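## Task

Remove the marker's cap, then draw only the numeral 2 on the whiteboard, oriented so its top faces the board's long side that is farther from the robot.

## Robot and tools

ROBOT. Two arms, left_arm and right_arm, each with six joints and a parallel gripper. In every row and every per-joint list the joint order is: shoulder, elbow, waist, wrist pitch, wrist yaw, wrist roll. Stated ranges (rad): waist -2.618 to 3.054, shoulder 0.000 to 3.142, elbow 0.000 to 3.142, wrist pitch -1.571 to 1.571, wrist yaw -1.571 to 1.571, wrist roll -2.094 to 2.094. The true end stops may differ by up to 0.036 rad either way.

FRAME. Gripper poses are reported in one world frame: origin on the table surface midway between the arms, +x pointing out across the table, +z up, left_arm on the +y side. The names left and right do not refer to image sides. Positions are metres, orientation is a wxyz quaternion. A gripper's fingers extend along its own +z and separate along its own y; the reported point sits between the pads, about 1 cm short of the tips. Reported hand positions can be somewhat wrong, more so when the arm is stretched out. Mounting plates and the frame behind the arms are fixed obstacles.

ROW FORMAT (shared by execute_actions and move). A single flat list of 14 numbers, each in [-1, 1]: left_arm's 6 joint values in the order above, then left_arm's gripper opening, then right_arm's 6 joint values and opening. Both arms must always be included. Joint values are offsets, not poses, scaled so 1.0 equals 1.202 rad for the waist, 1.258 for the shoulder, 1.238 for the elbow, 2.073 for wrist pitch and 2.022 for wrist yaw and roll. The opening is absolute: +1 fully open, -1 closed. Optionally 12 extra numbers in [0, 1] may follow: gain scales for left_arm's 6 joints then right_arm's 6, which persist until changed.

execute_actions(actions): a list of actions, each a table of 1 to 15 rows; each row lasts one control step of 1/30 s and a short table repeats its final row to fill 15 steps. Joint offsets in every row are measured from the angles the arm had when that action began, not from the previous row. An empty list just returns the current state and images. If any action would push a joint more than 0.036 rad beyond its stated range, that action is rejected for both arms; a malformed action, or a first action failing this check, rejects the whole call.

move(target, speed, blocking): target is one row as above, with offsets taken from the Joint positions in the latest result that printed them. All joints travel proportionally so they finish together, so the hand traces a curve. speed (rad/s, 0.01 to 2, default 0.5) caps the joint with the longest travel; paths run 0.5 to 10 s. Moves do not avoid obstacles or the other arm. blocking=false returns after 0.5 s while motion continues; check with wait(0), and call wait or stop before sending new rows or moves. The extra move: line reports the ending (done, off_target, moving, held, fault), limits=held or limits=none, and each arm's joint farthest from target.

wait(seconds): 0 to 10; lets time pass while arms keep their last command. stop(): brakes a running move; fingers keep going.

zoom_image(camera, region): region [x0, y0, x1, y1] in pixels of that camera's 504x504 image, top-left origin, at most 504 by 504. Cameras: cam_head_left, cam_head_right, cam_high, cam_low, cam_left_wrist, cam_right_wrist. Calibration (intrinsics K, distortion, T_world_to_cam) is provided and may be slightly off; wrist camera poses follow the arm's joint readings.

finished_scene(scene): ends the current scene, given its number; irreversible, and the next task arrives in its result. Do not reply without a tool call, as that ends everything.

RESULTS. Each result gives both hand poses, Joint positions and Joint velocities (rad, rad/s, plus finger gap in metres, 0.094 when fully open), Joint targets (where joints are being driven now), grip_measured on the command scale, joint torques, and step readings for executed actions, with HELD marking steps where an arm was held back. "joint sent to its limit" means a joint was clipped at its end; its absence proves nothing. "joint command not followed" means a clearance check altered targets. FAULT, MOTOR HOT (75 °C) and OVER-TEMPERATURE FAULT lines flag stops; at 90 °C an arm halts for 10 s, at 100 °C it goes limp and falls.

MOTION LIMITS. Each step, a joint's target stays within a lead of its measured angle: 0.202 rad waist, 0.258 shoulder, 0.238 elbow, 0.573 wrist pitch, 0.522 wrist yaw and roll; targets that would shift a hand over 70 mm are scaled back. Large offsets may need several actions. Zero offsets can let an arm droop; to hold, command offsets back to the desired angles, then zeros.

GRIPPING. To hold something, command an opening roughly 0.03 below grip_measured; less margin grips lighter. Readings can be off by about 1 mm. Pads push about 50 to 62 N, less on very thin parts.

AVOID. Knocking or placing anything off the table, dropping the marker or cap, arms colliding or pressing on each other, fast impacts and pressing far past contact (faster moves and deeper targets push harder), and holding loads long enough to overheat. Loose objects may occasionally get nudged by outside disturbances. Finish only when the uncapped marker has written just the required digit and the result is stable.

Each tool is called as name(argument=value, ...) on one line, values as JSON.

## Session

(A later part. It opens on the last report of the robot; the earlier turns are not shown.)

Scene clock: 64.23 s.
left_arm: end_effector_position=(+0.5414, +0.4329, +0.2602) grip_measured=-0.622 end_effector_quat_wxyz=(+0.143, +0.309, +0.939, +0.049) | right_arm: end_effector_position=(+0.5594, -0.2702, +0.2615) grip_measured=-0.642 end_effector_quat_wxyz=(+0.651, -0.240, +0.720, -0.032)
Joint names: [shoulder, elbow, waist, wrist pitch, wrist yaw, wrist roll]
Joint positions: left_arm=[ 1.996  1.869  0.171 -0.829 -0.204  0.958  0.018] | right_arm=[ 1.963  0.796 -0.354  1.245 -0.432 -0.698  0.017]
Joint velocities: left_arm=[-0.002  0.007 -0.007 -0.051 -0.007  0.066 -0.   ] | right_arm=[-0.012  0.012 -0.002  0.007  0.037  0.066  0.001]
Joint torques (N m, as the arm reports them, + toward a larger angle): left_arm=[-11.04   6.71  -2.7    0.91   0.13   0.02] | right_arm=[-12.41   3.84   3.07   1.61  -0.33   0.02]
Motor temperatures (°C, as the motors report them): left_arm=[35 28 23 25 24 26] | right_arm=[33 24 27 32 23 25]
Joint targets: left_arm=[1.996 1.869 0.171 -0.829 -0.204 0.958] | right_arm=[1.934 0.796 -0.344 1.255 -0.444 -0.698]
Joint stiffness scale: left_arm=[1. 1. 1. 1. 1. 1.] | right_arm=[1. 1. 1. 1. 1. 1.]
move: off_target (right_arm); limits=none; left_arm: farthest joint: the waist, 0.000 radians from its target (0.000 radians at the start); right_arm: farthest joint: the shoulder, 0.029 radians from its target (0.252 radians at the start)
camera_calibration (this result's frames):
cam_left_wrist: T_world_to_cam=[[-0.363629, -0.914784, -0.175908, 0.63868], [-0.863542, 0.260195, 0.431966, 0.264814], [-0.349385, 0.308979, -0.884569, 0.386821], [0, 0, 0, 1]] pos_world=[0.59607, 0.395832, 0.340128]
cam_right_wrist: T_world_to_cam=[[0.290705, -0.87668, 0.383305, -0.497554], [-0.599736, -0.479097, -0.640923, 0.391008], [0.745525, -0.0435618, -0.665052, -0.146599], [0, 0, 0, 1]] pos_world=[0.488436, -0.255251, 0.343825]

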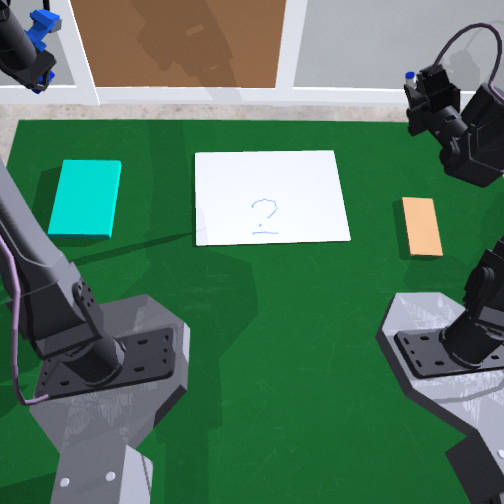

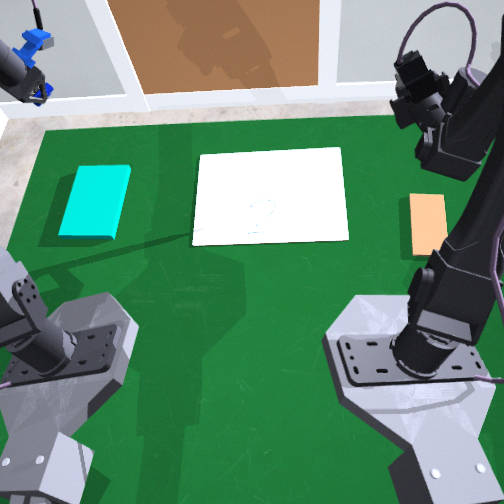

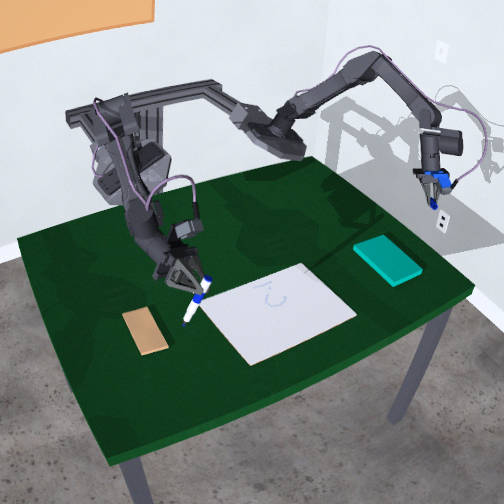

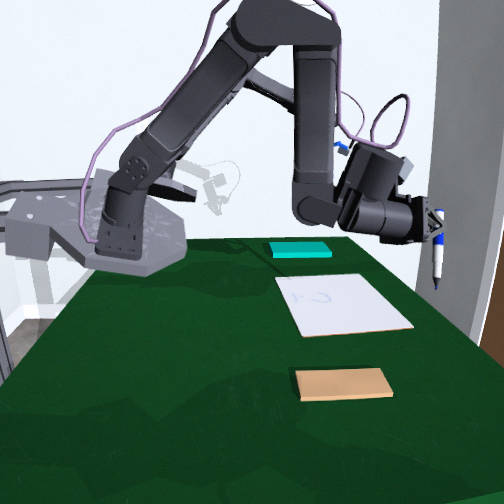

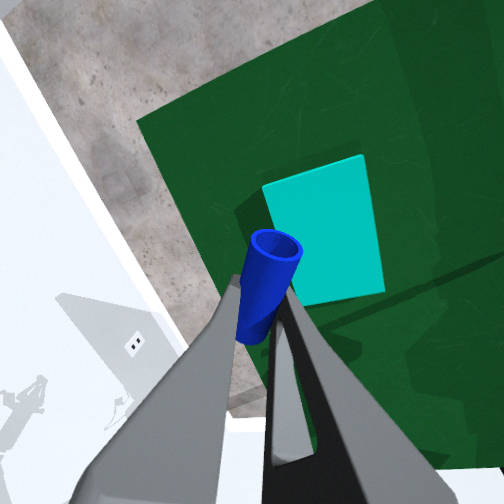

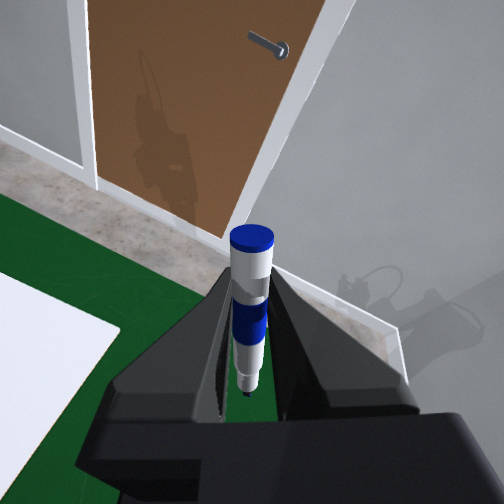

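move(target=[0,0,0,0,0,0,-0.78,0.435,0.117,0.535,-0.026,0.044,0.037,-0.8], speed=0.8)

Scene clock: 66.23 s.
left_arm: end_effector_position=(+0.5414, +0.4329, +0.2602) grip_measured=-0.622 end_effector_quat_wxyz=(+0.143, +0.309, +0.939, +0.049) | right_arm: end_effector_position=(+0.4145, +0.0768, +0.1400) grip_measured=-0.642 end_effector_quat_wxyz=(+0.503, -0.405, +0.715, +0.266)
Joint names: [shoulder, elbow, waist, wrist pitch, wrist yaw, wrist roll]
Joint positions: left_arm=[ 1.996  1.869  0.171 -0.829 -0.204  0.958  0.018] | right_arm=[ 2.514  0.911  0.286  1.174 -0.335 -0.63   0.017]
Joint velocities: left_arm=[-0.002 -0.012 -0.017 -0.066  0.022 -0.037  0.   ] | right_arm=[-0.012 -0.007 -0.012 -0.007  0.007 -0.066 -0.   ]
Joint torques (N m, as the arm reports them, + toward a larger angle): left_arm=[-11.02   6.72  -2.7    0.9    0.12   0.03] | right_arm=[-10.18   4.59   4.34   1.48  -0.43   0.07]
Motor temperatures (°C, as the motors report them): left_arm=[35 28 23 25 24 26] | right_arm=[33 24 27 32 23 25]
Joint targets: left_arm=[1.996 1.869 0.171 -0.829 -0.204 0.958] | right_arm=[2.510 0.941 0.289 1.192 -0.343 -0.623]
Joint stiffness scale: left_arm=[1. 1. 1. 1. 1. 1.] | right_arm=[1. 1. 1. 1. 1. 1.]
move: off_target (right_arm); limits=none; left_arm: farthest joint: the waist, 0.000 radians from its target (0.000 radians at the start); right_arm: farthest joint: the elbow, 0.029 radians from its target (0.145 radians at the start)
camera_calibration (this result's frames):
cam_left_wrist: T_world_to_cam=[[-0.363629, -0.914784, -0.175908, 0.63868], [-0.863542, 0.260195, 0.431966, 0.264814], [-0.349385, 0.308979, -0.884569, 0.386821], [0, 0, 0, 1]] pos_world=[0.59607, 0.395832, 0.340128]
cam_right_wrist: T_world_to_cam=[[0.844043, -0.533485, 0.0546355, -0.314319], [-0.426365, -0.729359, -0.535022, 0.32498], [0.325275, 0.428287, -0.84307, 0.0586089], [0, 0, 0, 1]] pos_world=[0.384794, 0.0442413, 0.240456]

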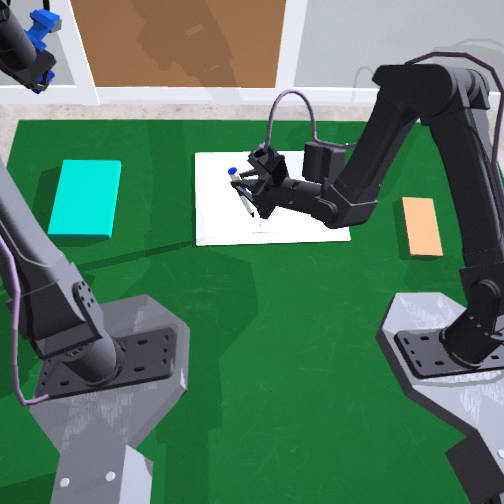

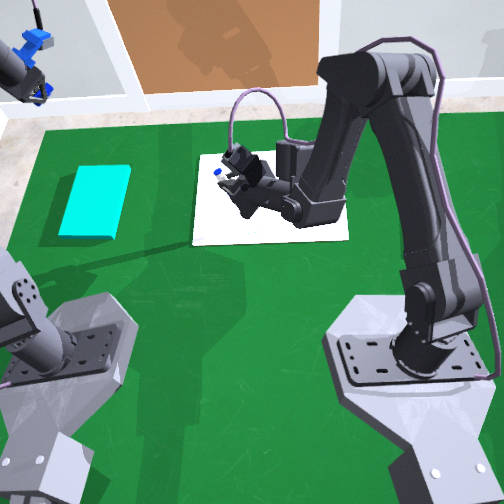

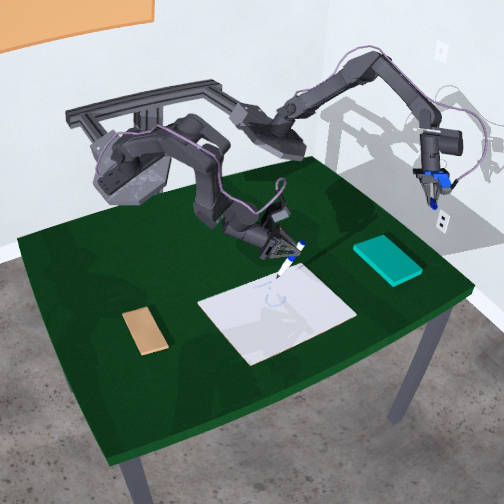

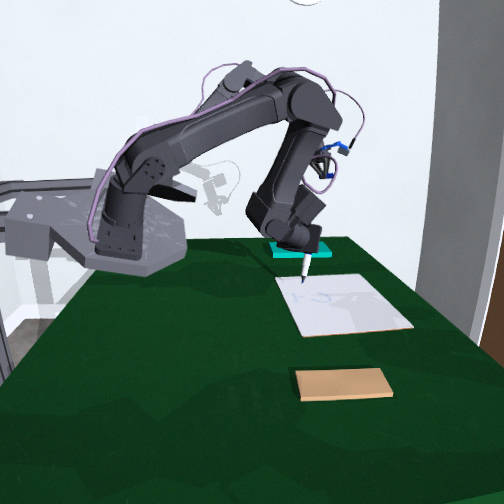

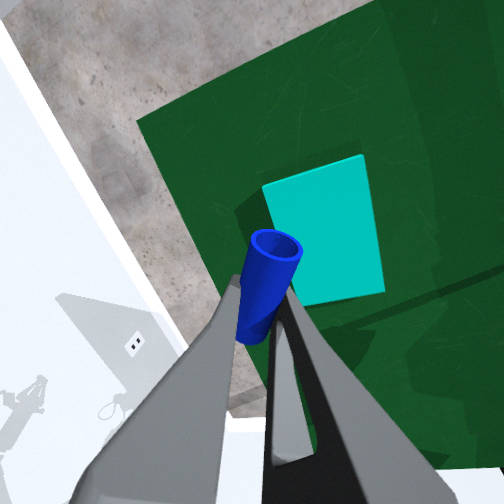

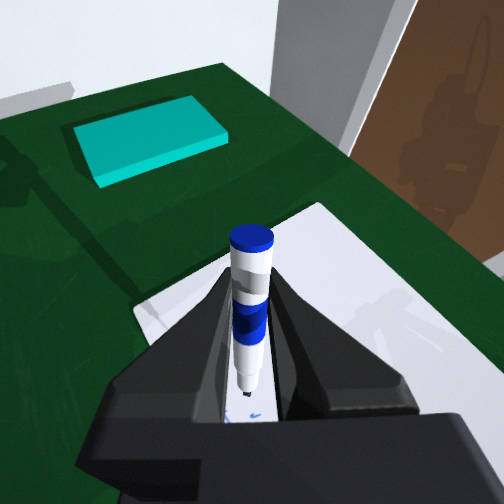

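execute_actions(actions=[[[0,0,0,0,0,0,-0.78,0.01,0.015,-0.008,0.012,-0.005,0,-0.8],[0,0,0,0,0,0,-0.78,0.02,0.022,-0.014,0.018,-0.008,0,-0.8],[0,0,0,0,0,0,-0.78,0.03,0.026,-0.017,0.022,-0.009,0,-0.8],[0,0,0,0,0,0,-0.78,0.04,0.026,-0.017,0.022,-0.009,0,-0.8],[0,0,0,0,0,0,-0.78,0.048,0.026,-0.017,0.022,-0.009,0,-0.8]]])

Scene clock: 66.97 s.
left_arm: end_effector_position=(+0.5414, +0.4329, +0.2602) grip_measured=-0.622 end_effector_quat_wxyz=(+0.143, +0.309, +0.939, +0.049) | right_arm: end_effector_position=(+0.4105, +0.0700, +0.1185) grip_measured=-0.642 end_effector_quat_wxyz=(+0.493, -0.400, +0.726, +0.262)
Joint names: [shoulder, elbow, waist, wrist pitch, wrist yaw, wrist roll]
Joint positions: left_arm=[ 1.996  1.869  0.171 -0.829 -0.204  0.958  0.018] | right_arm=[ 2.572  0.923  0.261  1.201 -0.336 -0.63   0.017]
Joint velocities: left_arm=[-0.007 -0.007 -0.022  0.022  0.022 -0.022 -0.001] | right_arm=[-0.017 -0.022 -0.017  0.007  0.051  0.007  0.001]
Joint torques (N m, as the arm reports them, + toward a larger angle): left_arm=[-11.     6.7   -2.75   0.91   0.14   0.02] | right_arm=[-9.45  3.46  4.6   1.49 -0.54  0.02]
Motor temperatures (°C, as the motors report them): left_arm=[35 28 23 25 24 26] | right_arm=[33 24 27 32 23 25]
Joint targets: left_arm=[1.996 1.869 0.171 -0.829 -0.204 0.958] | right_arm=[2.575 0.944 0.266 1.220 -0.353 -0.630]
Joint stiffness scale: left_arm=[1. 1. 1. 1. 1. 1.] | right_arm=[1. 1. 1. 1. 1. 1.]
Step readings (joint positions):
0: left_arm=[1.996 1.869 0.171 -0.829 -0.204 0.958] | right_arm=[2.514 0.911 0.286 1.174 -0.334 -0.630]
1: left_arm=[1.996 1.869 0.171 -0.829 -0.204 0.958] | right_arm=[2.514 0.911 0.286 1.175 -0.334 -0.630]
2: left_arm=[1.996 1.869 0.171 -0.829 -0.204 0.958] | right_arm=[2.516 0.911 0.283 1.178 -0.335 -0.630]
4: left_arm=[1.996 1.869 0.171 -0.829 -0.204 0.958] | right_arm=[2.528 0.916 0.275 1.190 -0.336 -0.630]
8: left_arm=[1.996 1.869 0.171 -0.829 -0.204 0.958] | right_arm=[2.562 0.923 0.261 1.199 -0.336 -0.630]
15: Joint positions above
camera_calibration (this result's frames):
cam_left_wrist: T_world_to_cam=[[-0.363629, -0.914784, -0.175908, 0.63868], [-0.863542, 0.260195, 0.431966, 0.264814], [-0.349385, 0.308979, -0.884569, 0.386821], [0, 0, 0, 1]] pos_world=[0.59607, 0.395832, 0.340128]
cam_right_wrist: T_world_to_cam=[[0.837155, -0.545339, 0.0421559, -0.30829], [-0.44987, -0.730335, -0.51403, 0.31405], [0.311109, 0.411358, -0.856736, 0.053309], [0, 0, 0, 1]] pos_world=[0.382784, 0.03931, 0.220099]

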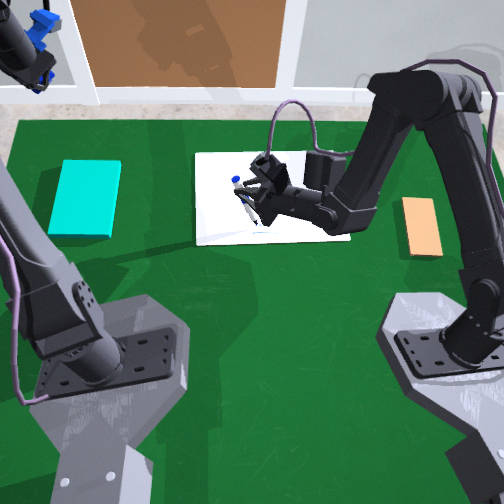

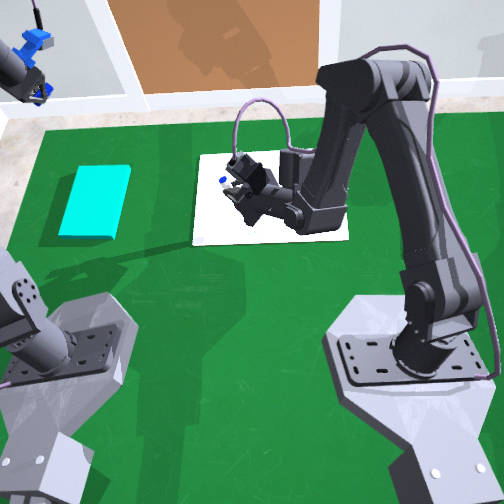

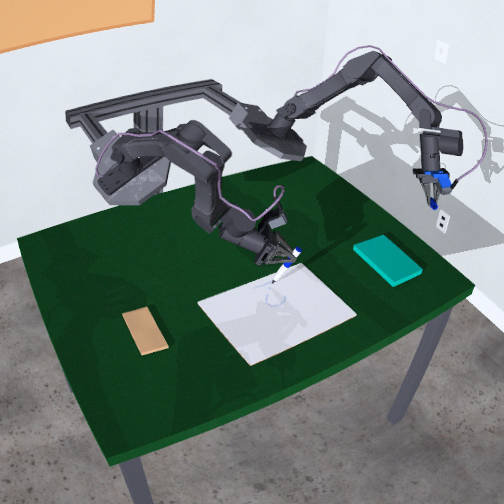

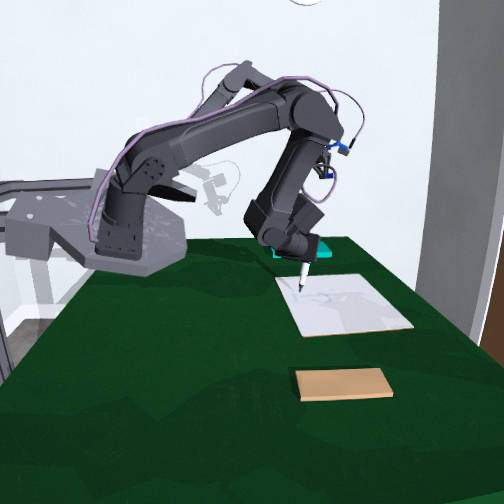

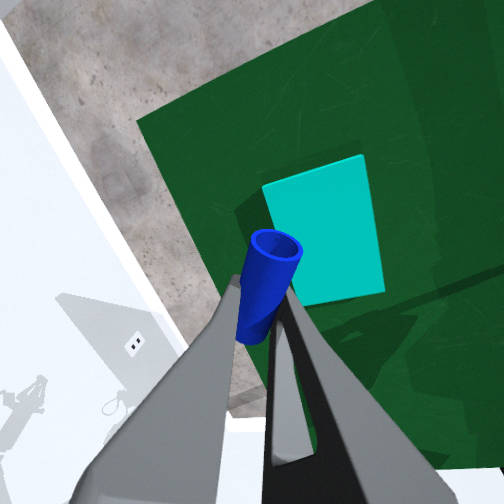

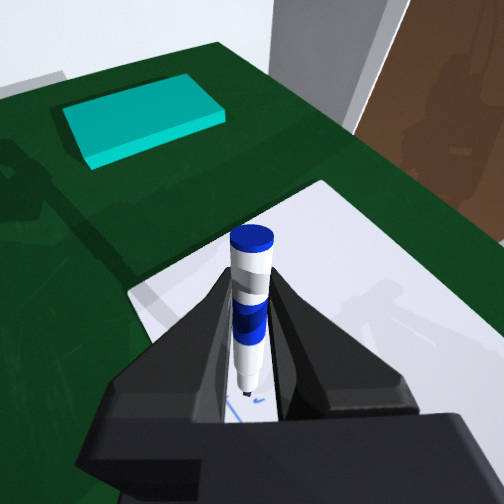

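execute_actions(actions=[[[0,0,0,0,0,0,-0.78,0,0.017,0.012,0.010,-0.008,0,-0.8],[0,0,0,0,0,0,-0.78,0,0.017,0.019,0.010,-0.012,0,-0.8],[0,0,0,0,0,0,-0.78,0,0.017,0.024,0.010,-0.014,0,-0.8]]])

Scene clock: 67.73 s.
left_arm: end_effector_position=(+0.5414, +0.4329, +0.2602) grip_measured=-0.622 end_effector_quat_wxyz=(+0.143, +0.309, +0.939, +0.049) | right_arm: end_effector_position=(+0.4071, +0.0754, +0.1216) grip_measured=-0.642 end_effector_quat_wxyz=(+0.494, -0.405, +0.721, +0.269)
Joint names: [shoulder, elbow, waist, wrist pitch, wrist yaw, wrist roll]
Joint positions: left_arm=[ 1.996  1.869  0.171 -0.829 -0.204  0.958  0.018] | right_arm=[ 2.572  0.923  0.273  1.201 -0.343 -0.63   0.017]
Joint velocities: left_arm=[ 0.007 -0.022 -0.017  0.037 -0.007 -0.022  0.   ] | right_arm=[-0.017 -0.012 -0.017 -0.051  0.022 -0.037 -0.   ]
Joint torques (N m, as the arm reports them, + toward a larger angle): left_arm=[-11.     6.69  -2.71   0.92   0.13   0.03] | right_arm=[-9.74  3.55  5.67  1.5  -0.58  0.02]
Motor temperatures (°C, as the motors report them): left_arm=[35 28 23 25 24 26] | right_arm=[33 24 27 32 23 25]
Joint targets: left_arm=[1.996 1.869 0.171 -0.829 -0.204 0.958] | right_arm=[2.572 0.944 0.290 1.222 -0.364 -0.630]
Joint stiffness scale: left_arm=[1. 1. 1. 1. 1. 1.] | right_arm=[1. 1. 1. 1. 1. 1.]
Step readings (joint positions):
0: left_arm=[1.996 1.869 0.171 -0.829 -0.204 0.958] | right_arm=[2.572 0.923 0.261 1.201 -0.336 -0.630]
1: left_arm=[1.996 1.869 0.171 -0.829 -0.204 0.958] | right_arm=[2.572 0.923 0.261 1.201 -0.336 -0.630]
2: left_arm=[1.996 1.869 0.171 -0.829 -0.204 0.958] | right_arm=[2.572 0.923 0.261 1.201 -0.336 -0.630]
4: left_arm=[1.996 1.869 0.171 -0.829 -0.204 0.958] | right_arm=[2.572 0.923 0.264 1.201 -0.337 -0.630]
8: left_arm=[1.996 1.869 0.171 -0.829 -0.204 0.958] | right_arm=[2.572 0.923 0.272 1.201 -0.341 -0.630]
15: Joint positions above
camera_calibration (this result's frames):
cam_left_wrist: T_world_to_cam=[[-0.363629, -0.914784, -0.175908, 0.63868], [-0.863542, 0.260195, 0.431966, 0.264814], [-0.349385, 0.308979, -0.884569, 0.386821], [0, 0, 0, 1]] pos_world=[0.59607, 0.395832, 0.340128]
cam_right_wrist: T_world_to_cam=[[0.845653, -0.532163, 0.0409087, -0.306922], [-0.436049, -0.733049, -0.522015, 0.313534], [0.307785, 0.423605, -0.851955, 0.0546661], [0, 0, 0, 1]] pos_world=[0.37944, 0.0433469, 0.222798]

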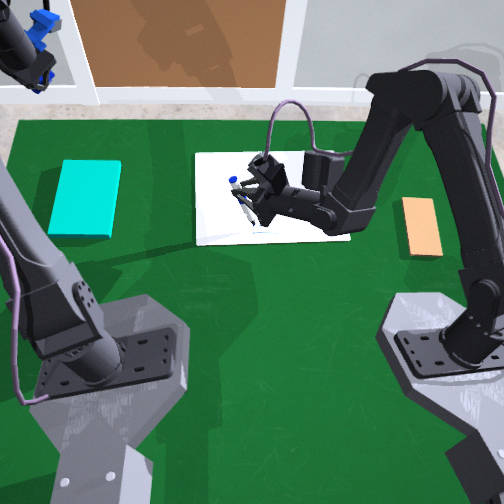

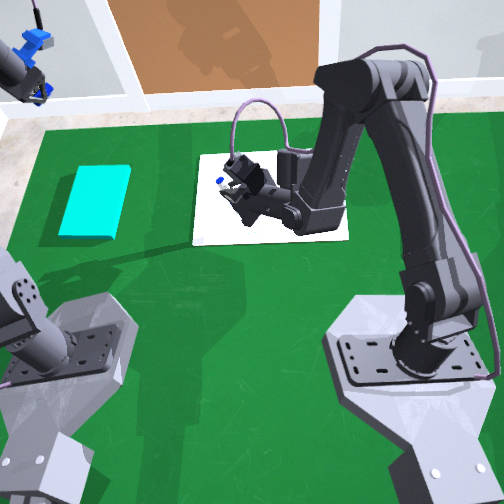

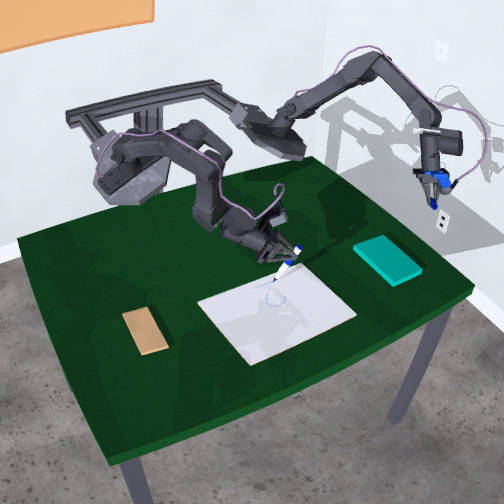

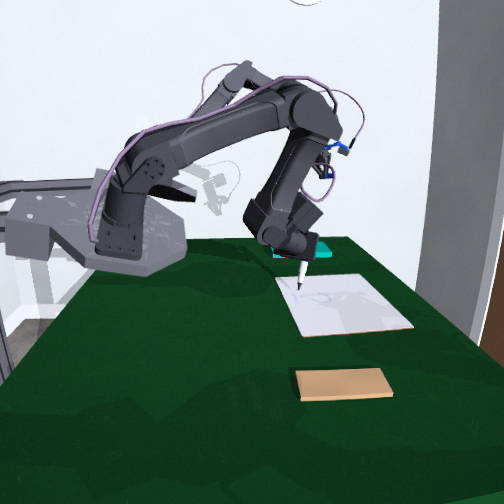

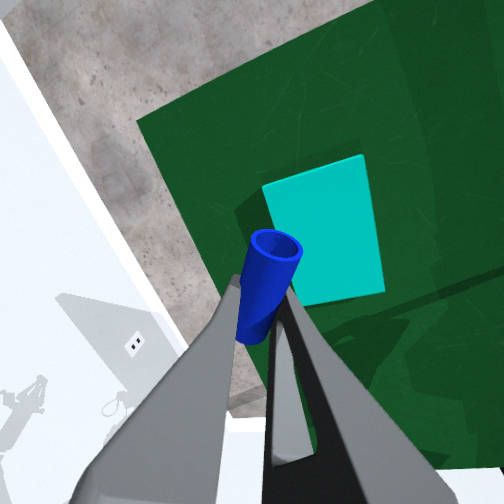

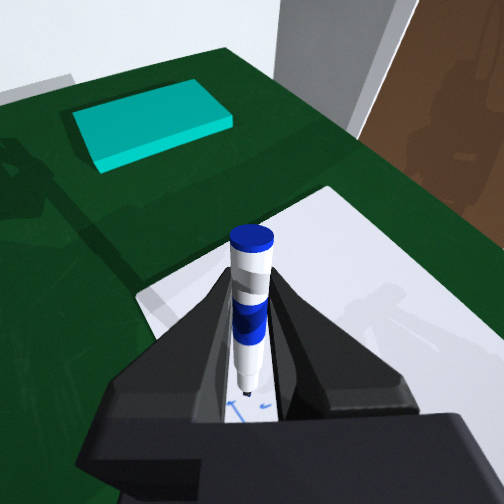

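Lower to contact (q2 → 2.612).

execute_actions(actions=[[[0,0,0,0,0,0,-0.78,0.005,0.017,0.014,0.010,-0.010,0,-0.8],[0,0,0,0,0,0,-0.78,0.010,0.017,0.014,0.010,-0.010,0,-0.8],[0,0,0,0,0,0,-0.78,0.015,0.017,0.014,0.010,-0.010,0,-0.8],[0,0,0,0,0,0,-0.78,0.020,0.017,0.014,0.010,-0.010,0,-0.8],[0,0,0,0,0,0,-0.78,0.025,0.017,0.014,0.010,-0.010,0,-0.8],[0,0,0,0,0,0,-0.78,0.030,0.017,0.014,0.010,-0.010,0,-0.8],[0,0,0,0,0,0,-0.78,0.033,0.017,0.014,0.010,-0.010,0,-0.8]]])

Scene clock: 68.43 s.
left_arm: end_effector_position=(+0.5414, +0.4329, +0.2602) grip_measured=-0.622 end_effector_quat_wxyz=(+0.143, +0.309, +0.939, +0.049) | right_arm: end_effector_position=(+0.3973, +0.0766, +0.1102) grip_measured=-0.642 end_effector_quat_wxyz=(+0.484, -0.408, +0.725, +0.273)
Joint names: [shoulder, elbow, waist, wrist pitch, wrist yaw, wrist roll]
Joint positions: left_arm=[ 1.996  1.869  0.171 -0.829 -0.204  0.958  0.018] | right_arm=[ 2.605  0.923  0.273  1.211 -0.346 -0.63   0.017]
Joint velocities: left_arm=[-0.002  0.002 -0.012  0.037  0.007  0.037 -0.001] | right_arm=[-0.012  0.007  0.017  0.051  0.037  0.022 -0.   ]
Joint torques (N m, as the arm reports them, + toward a larger angle): left_arm=[-11.     6.71  -2.7    0.91   0.13   0.03] | right_arm=[-8.99  3.37  5.51  1.37 -0.51  0.02]
Motor temperatures (°C, as the motors report them): left_arm=[35 28 23 25 24 26] | right_arm=[33 24 27 32 23 25]
Joint targets: left_arm=[1.996 1.869 0.171 -0.829 -0.204 0.958] | right_arm=[2.613 0.944 0.290 1.222 -0.363 -0.630]
Joint stiffness scale: left_arm=[1. 1. 1. 1. 1. 1.] | right_arm=[1. 1. 1. 1. 1. 1.]
Step readings (joint positions):
0: left_arm=[1.996 1.869 0.171 -0.829 -0.204 0.958] | right_arm=[2.572 0.923 0.273 1.201 -0.343 -0.630]
1: left_arm=[1.996 1.869 0.171 -0.829 -0.204 0.958] | right_arm=[2.572 0.923 0.273 1.201 -0.343 -0.630]
2: left_arm=[1.996 1.869 0.171 -0.829 -0.204 0.958] | right_arm=[2.572 0.923 0.273 1.201 -0.343 -0.630]
4: left_arm=[1.996 1.869 0.171 -0.829 -0.204 0.958] | right_arm=[2.573 0.923 0.273 1.202 -0.343 -0.630]
8: left_arm=[1.996 1.869 0.171 -0.829 -0.204 0.958] | right_arm=[2.592 0.923 0.273 1.208 -0.343 -0.630]
15: Joint positions above
camera_calibration (this result's frames):
cam_left_wrist: T_world_to_cam=[[-0.363629, -0.914784, -0.175908, 0.63868], [-0.863542, 0.260195, 0.431966, 0.264814], [-0.349385, 0.308979, -0.884569, 0.386821], [0, 0, 0, 1]] pos_world=[0.59607, 0.395832, 0.340128]
cam_right_wrist: T_world_to_cam=[[0.852022, -0.522758, 0.0279854, -0.29937], [-0.438317, -0.741582, -0.507872, 0.304266], [0.286248, 0.420452, -0.860978, 0.0572187], [0, 0, 0, 1]] pos_world=[0.372056, 0.0450829, 0.21217]

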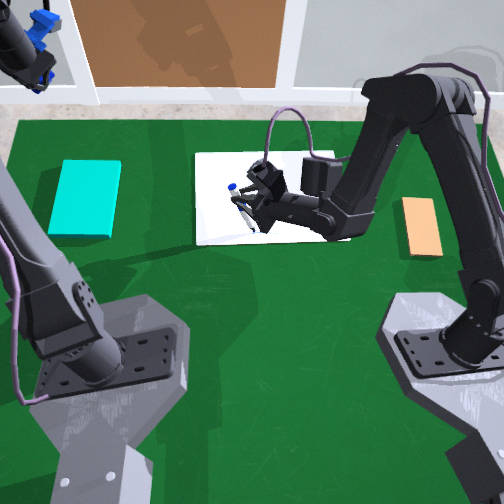

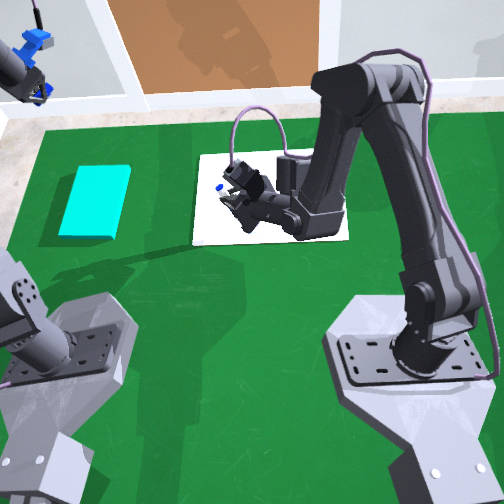

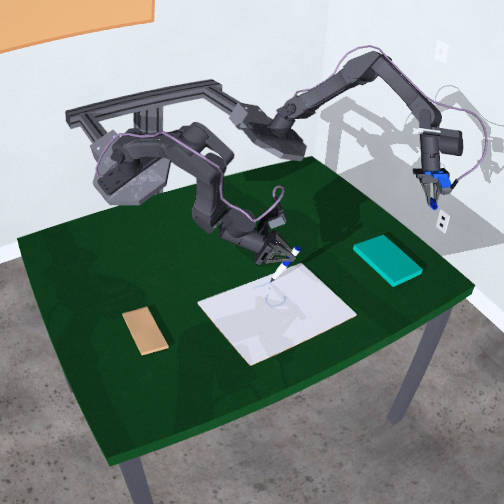

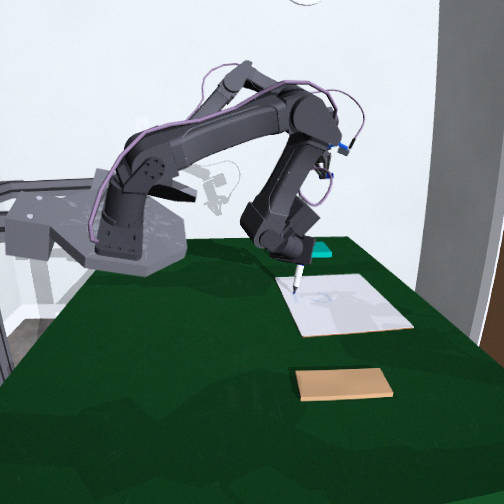

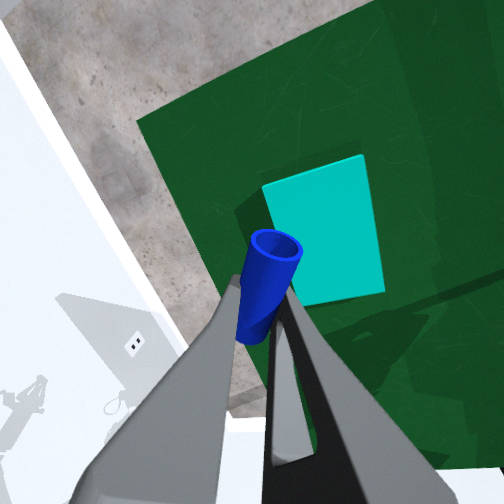

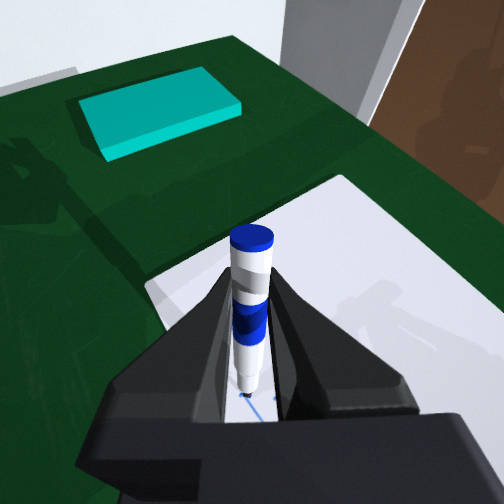

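execute_actions(actions=[[[0,0,0,0,0,0,-0.78,0.005,0.018,0.004,0.000,-0.010,-0.003,-0.8],[0,0,0,0,0,0,-0.78,-0.010,0.020,-0.004,-0.006,-0.012,-0.006,-0.8],[0,0,0,0,0,0,-0.78,-0.020,0.022,-0.010,-0.012,-0.014,-0.008,-0.8],[0,0,0,0,0,0,-0.78,-0.025,0.024,-0.015,-0.016,-0.016,-0.010,-0.8],[0,0,0,0,0,0,-0.78,-0.029,0.026,-0.020,-0.020,-0.018,-0.012,-0.8],[0,0,0,0,0,0,-0.78,-0.033,0.028,-0.024,-0.024,-0.020,-0.014,-0.8],[0,0,0,0,0,0,-0.78,-0.037,0.030,-0.029,-0.028,-0.022,-0.016,-0.8],[0,0,0,0,0,0,-0.78,-0.041,0.032,-0.034,-0.032,-0.025,-0.018,-0.8],[0,0,0,0,0,0,-0.78,-0.045,0.034,-0.038,-0.036,-0.027,-0.019,-0.8],[0,0,0,0,0,0,-0.78,-0.048,0.036,-0.043,-0.039,-0.029,-0.021,-0.8]]])

Scene clock: 77.53 s.
left_arm: end_effector_position=(+0.5414, +0.4329, +0.2602) grip_measured=-0.622 end_effector_quat_wxyz=(+0.143, +0.309, +0.939, +0.049) | right_arm: end_effector_position=(+0.4152, +0.0619, +0.1102) grip_measured=-0.642 end_effector_quat_wxyz=(+0.485, -0.407, +0.725, +0.271)
Joint names: [shoulder, elbow, waist, wrist pitch, wrist yaw, wrist roll]
Joint positions: left_arm=[ 1.996  1.869  0.171 -0.829 -0.204  0.958  0.018] | right_arm=[ 2.572  0.945  0.219  1.149 -0.391 -0.656  0.017]
Joint velocities: left_arm=[ 0.012 -0.017  0.012 -0.007  0.007 -0.022  0.   ] | right_arm=[-0.012  0.012 -0.022 -0.007 -0.095  0.022 -0.   ]
Joint torques (N m, as the arm reports them, + toward a larger angle): left_arm=[-11.01   6.71  -2.7    0.91   0.13   0.03] | right_arm=[-11.96   3.52   4.46   1.11  -0.44  -0.14]
Motor temperatures (°C, as the motors report them): left_arm=[35 28 23 25 24 26] | right_arm=[32 24 28 32 23 25]
Joint targets: left_arm=[1.996 1.869 0.171 -0.829 -0.204 0.958] | right_arm=[2.544 0.967 0.221 1.130 -0.404 -0.672]
Joint stiffness scale: left_arm=[1. 1. 1. 1. 1. 1.] | right_arm=[1. 1. 1. 1. 1. 1.]
Step readings (joint positions):
0: left_arm=[1.996 1.869 0.171 -0.829 -0.204 0.958] | right_arm=[2.605 0.923 0.273 1.211 -0.346 -0.630]
1: left_arm=[1.996 1.869 0.171 -0.829 -0.204 0.958] | right_arm=[2.605 0.923 0.273 1.211 -0.346 -0.630]
2: left_arm=[1.996 1.869 0.171 -0.829 -0.204 0.958] | right_arm=[2.605 0.923 0.272 1.210 -0.347 -0.631]
4: left_arm=[1.996 1.869 0.171 -0.829 -0.204 0.958] | right_arm=[2.605 0.923 0.269 1.207 -0.355 -0.635]
8: left_arm=[1.996 1.869 0.171 -0.829 -0.204 0.958] | right_arm=[2.594 0.932 0.252 1.182 -0.378 -0.642]
15: Joint positions above
camera_calibration (this result's frames):
cam_left_wrist: T_world_to_cam=[[-0.363629, -0.914784, -0.175908, 0.63868], [-0.863542, 0.260195, 0.431966, 0.264814], [-0.349385, 0.308979, -0.884569, 0.386821], [0, 0, 0, 1]] pos_world=[0.59607, 0.395832, 0.340128]
cam_right_wrist: T_world_to_cam=[[0.850366, -0.525328, 0.0301371, -0.321699], [-0.439447, -0.740516, -0.50845, 0.301665], [0.28942, 0.419125, -0.860564, 0.0570384], [0, 0, 0, 1]] pos_world=[0.389619, 0.0304845, 0.212162]

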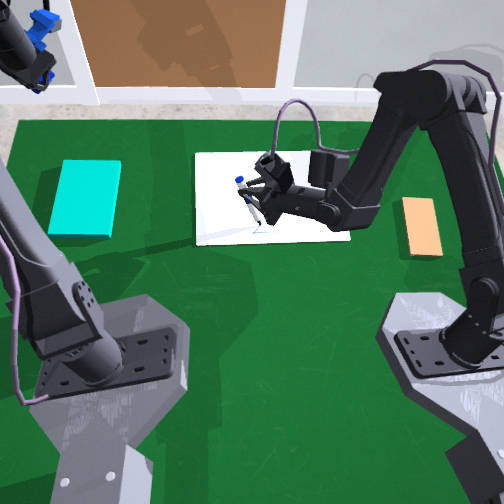

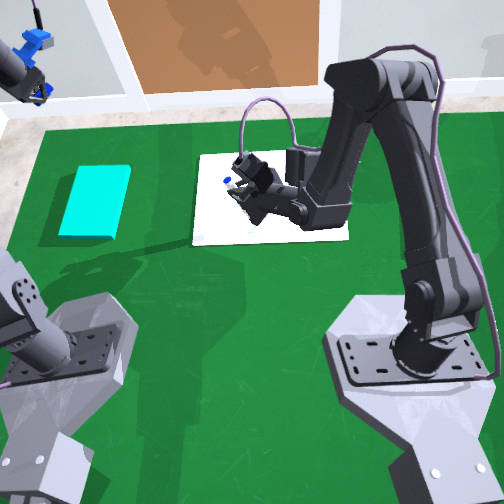

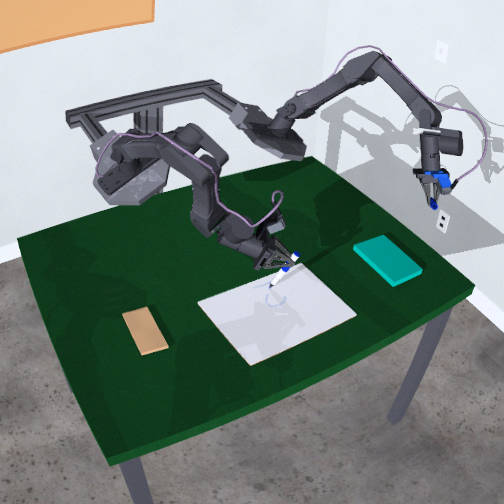

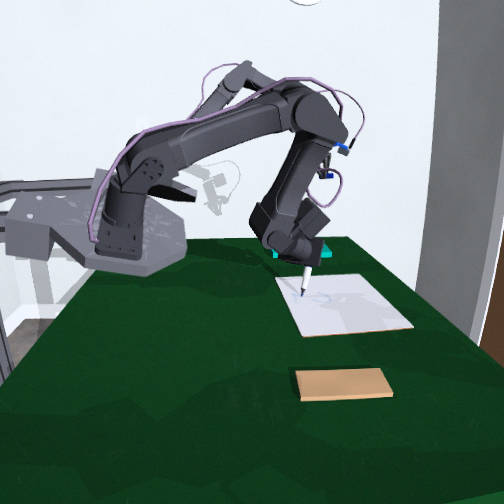

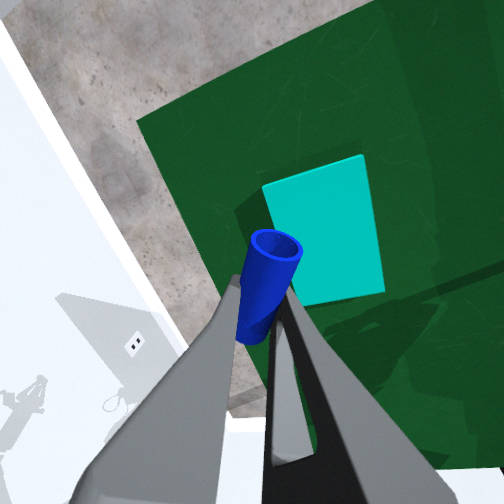

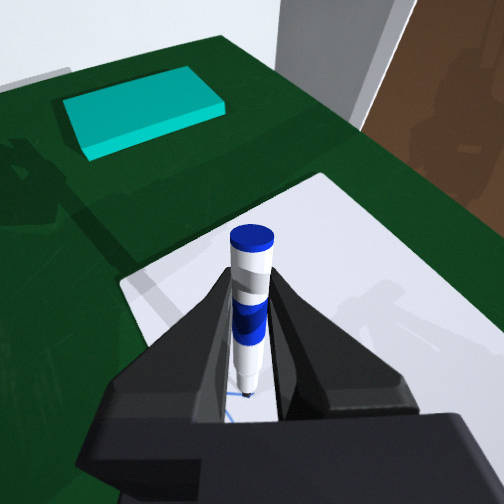

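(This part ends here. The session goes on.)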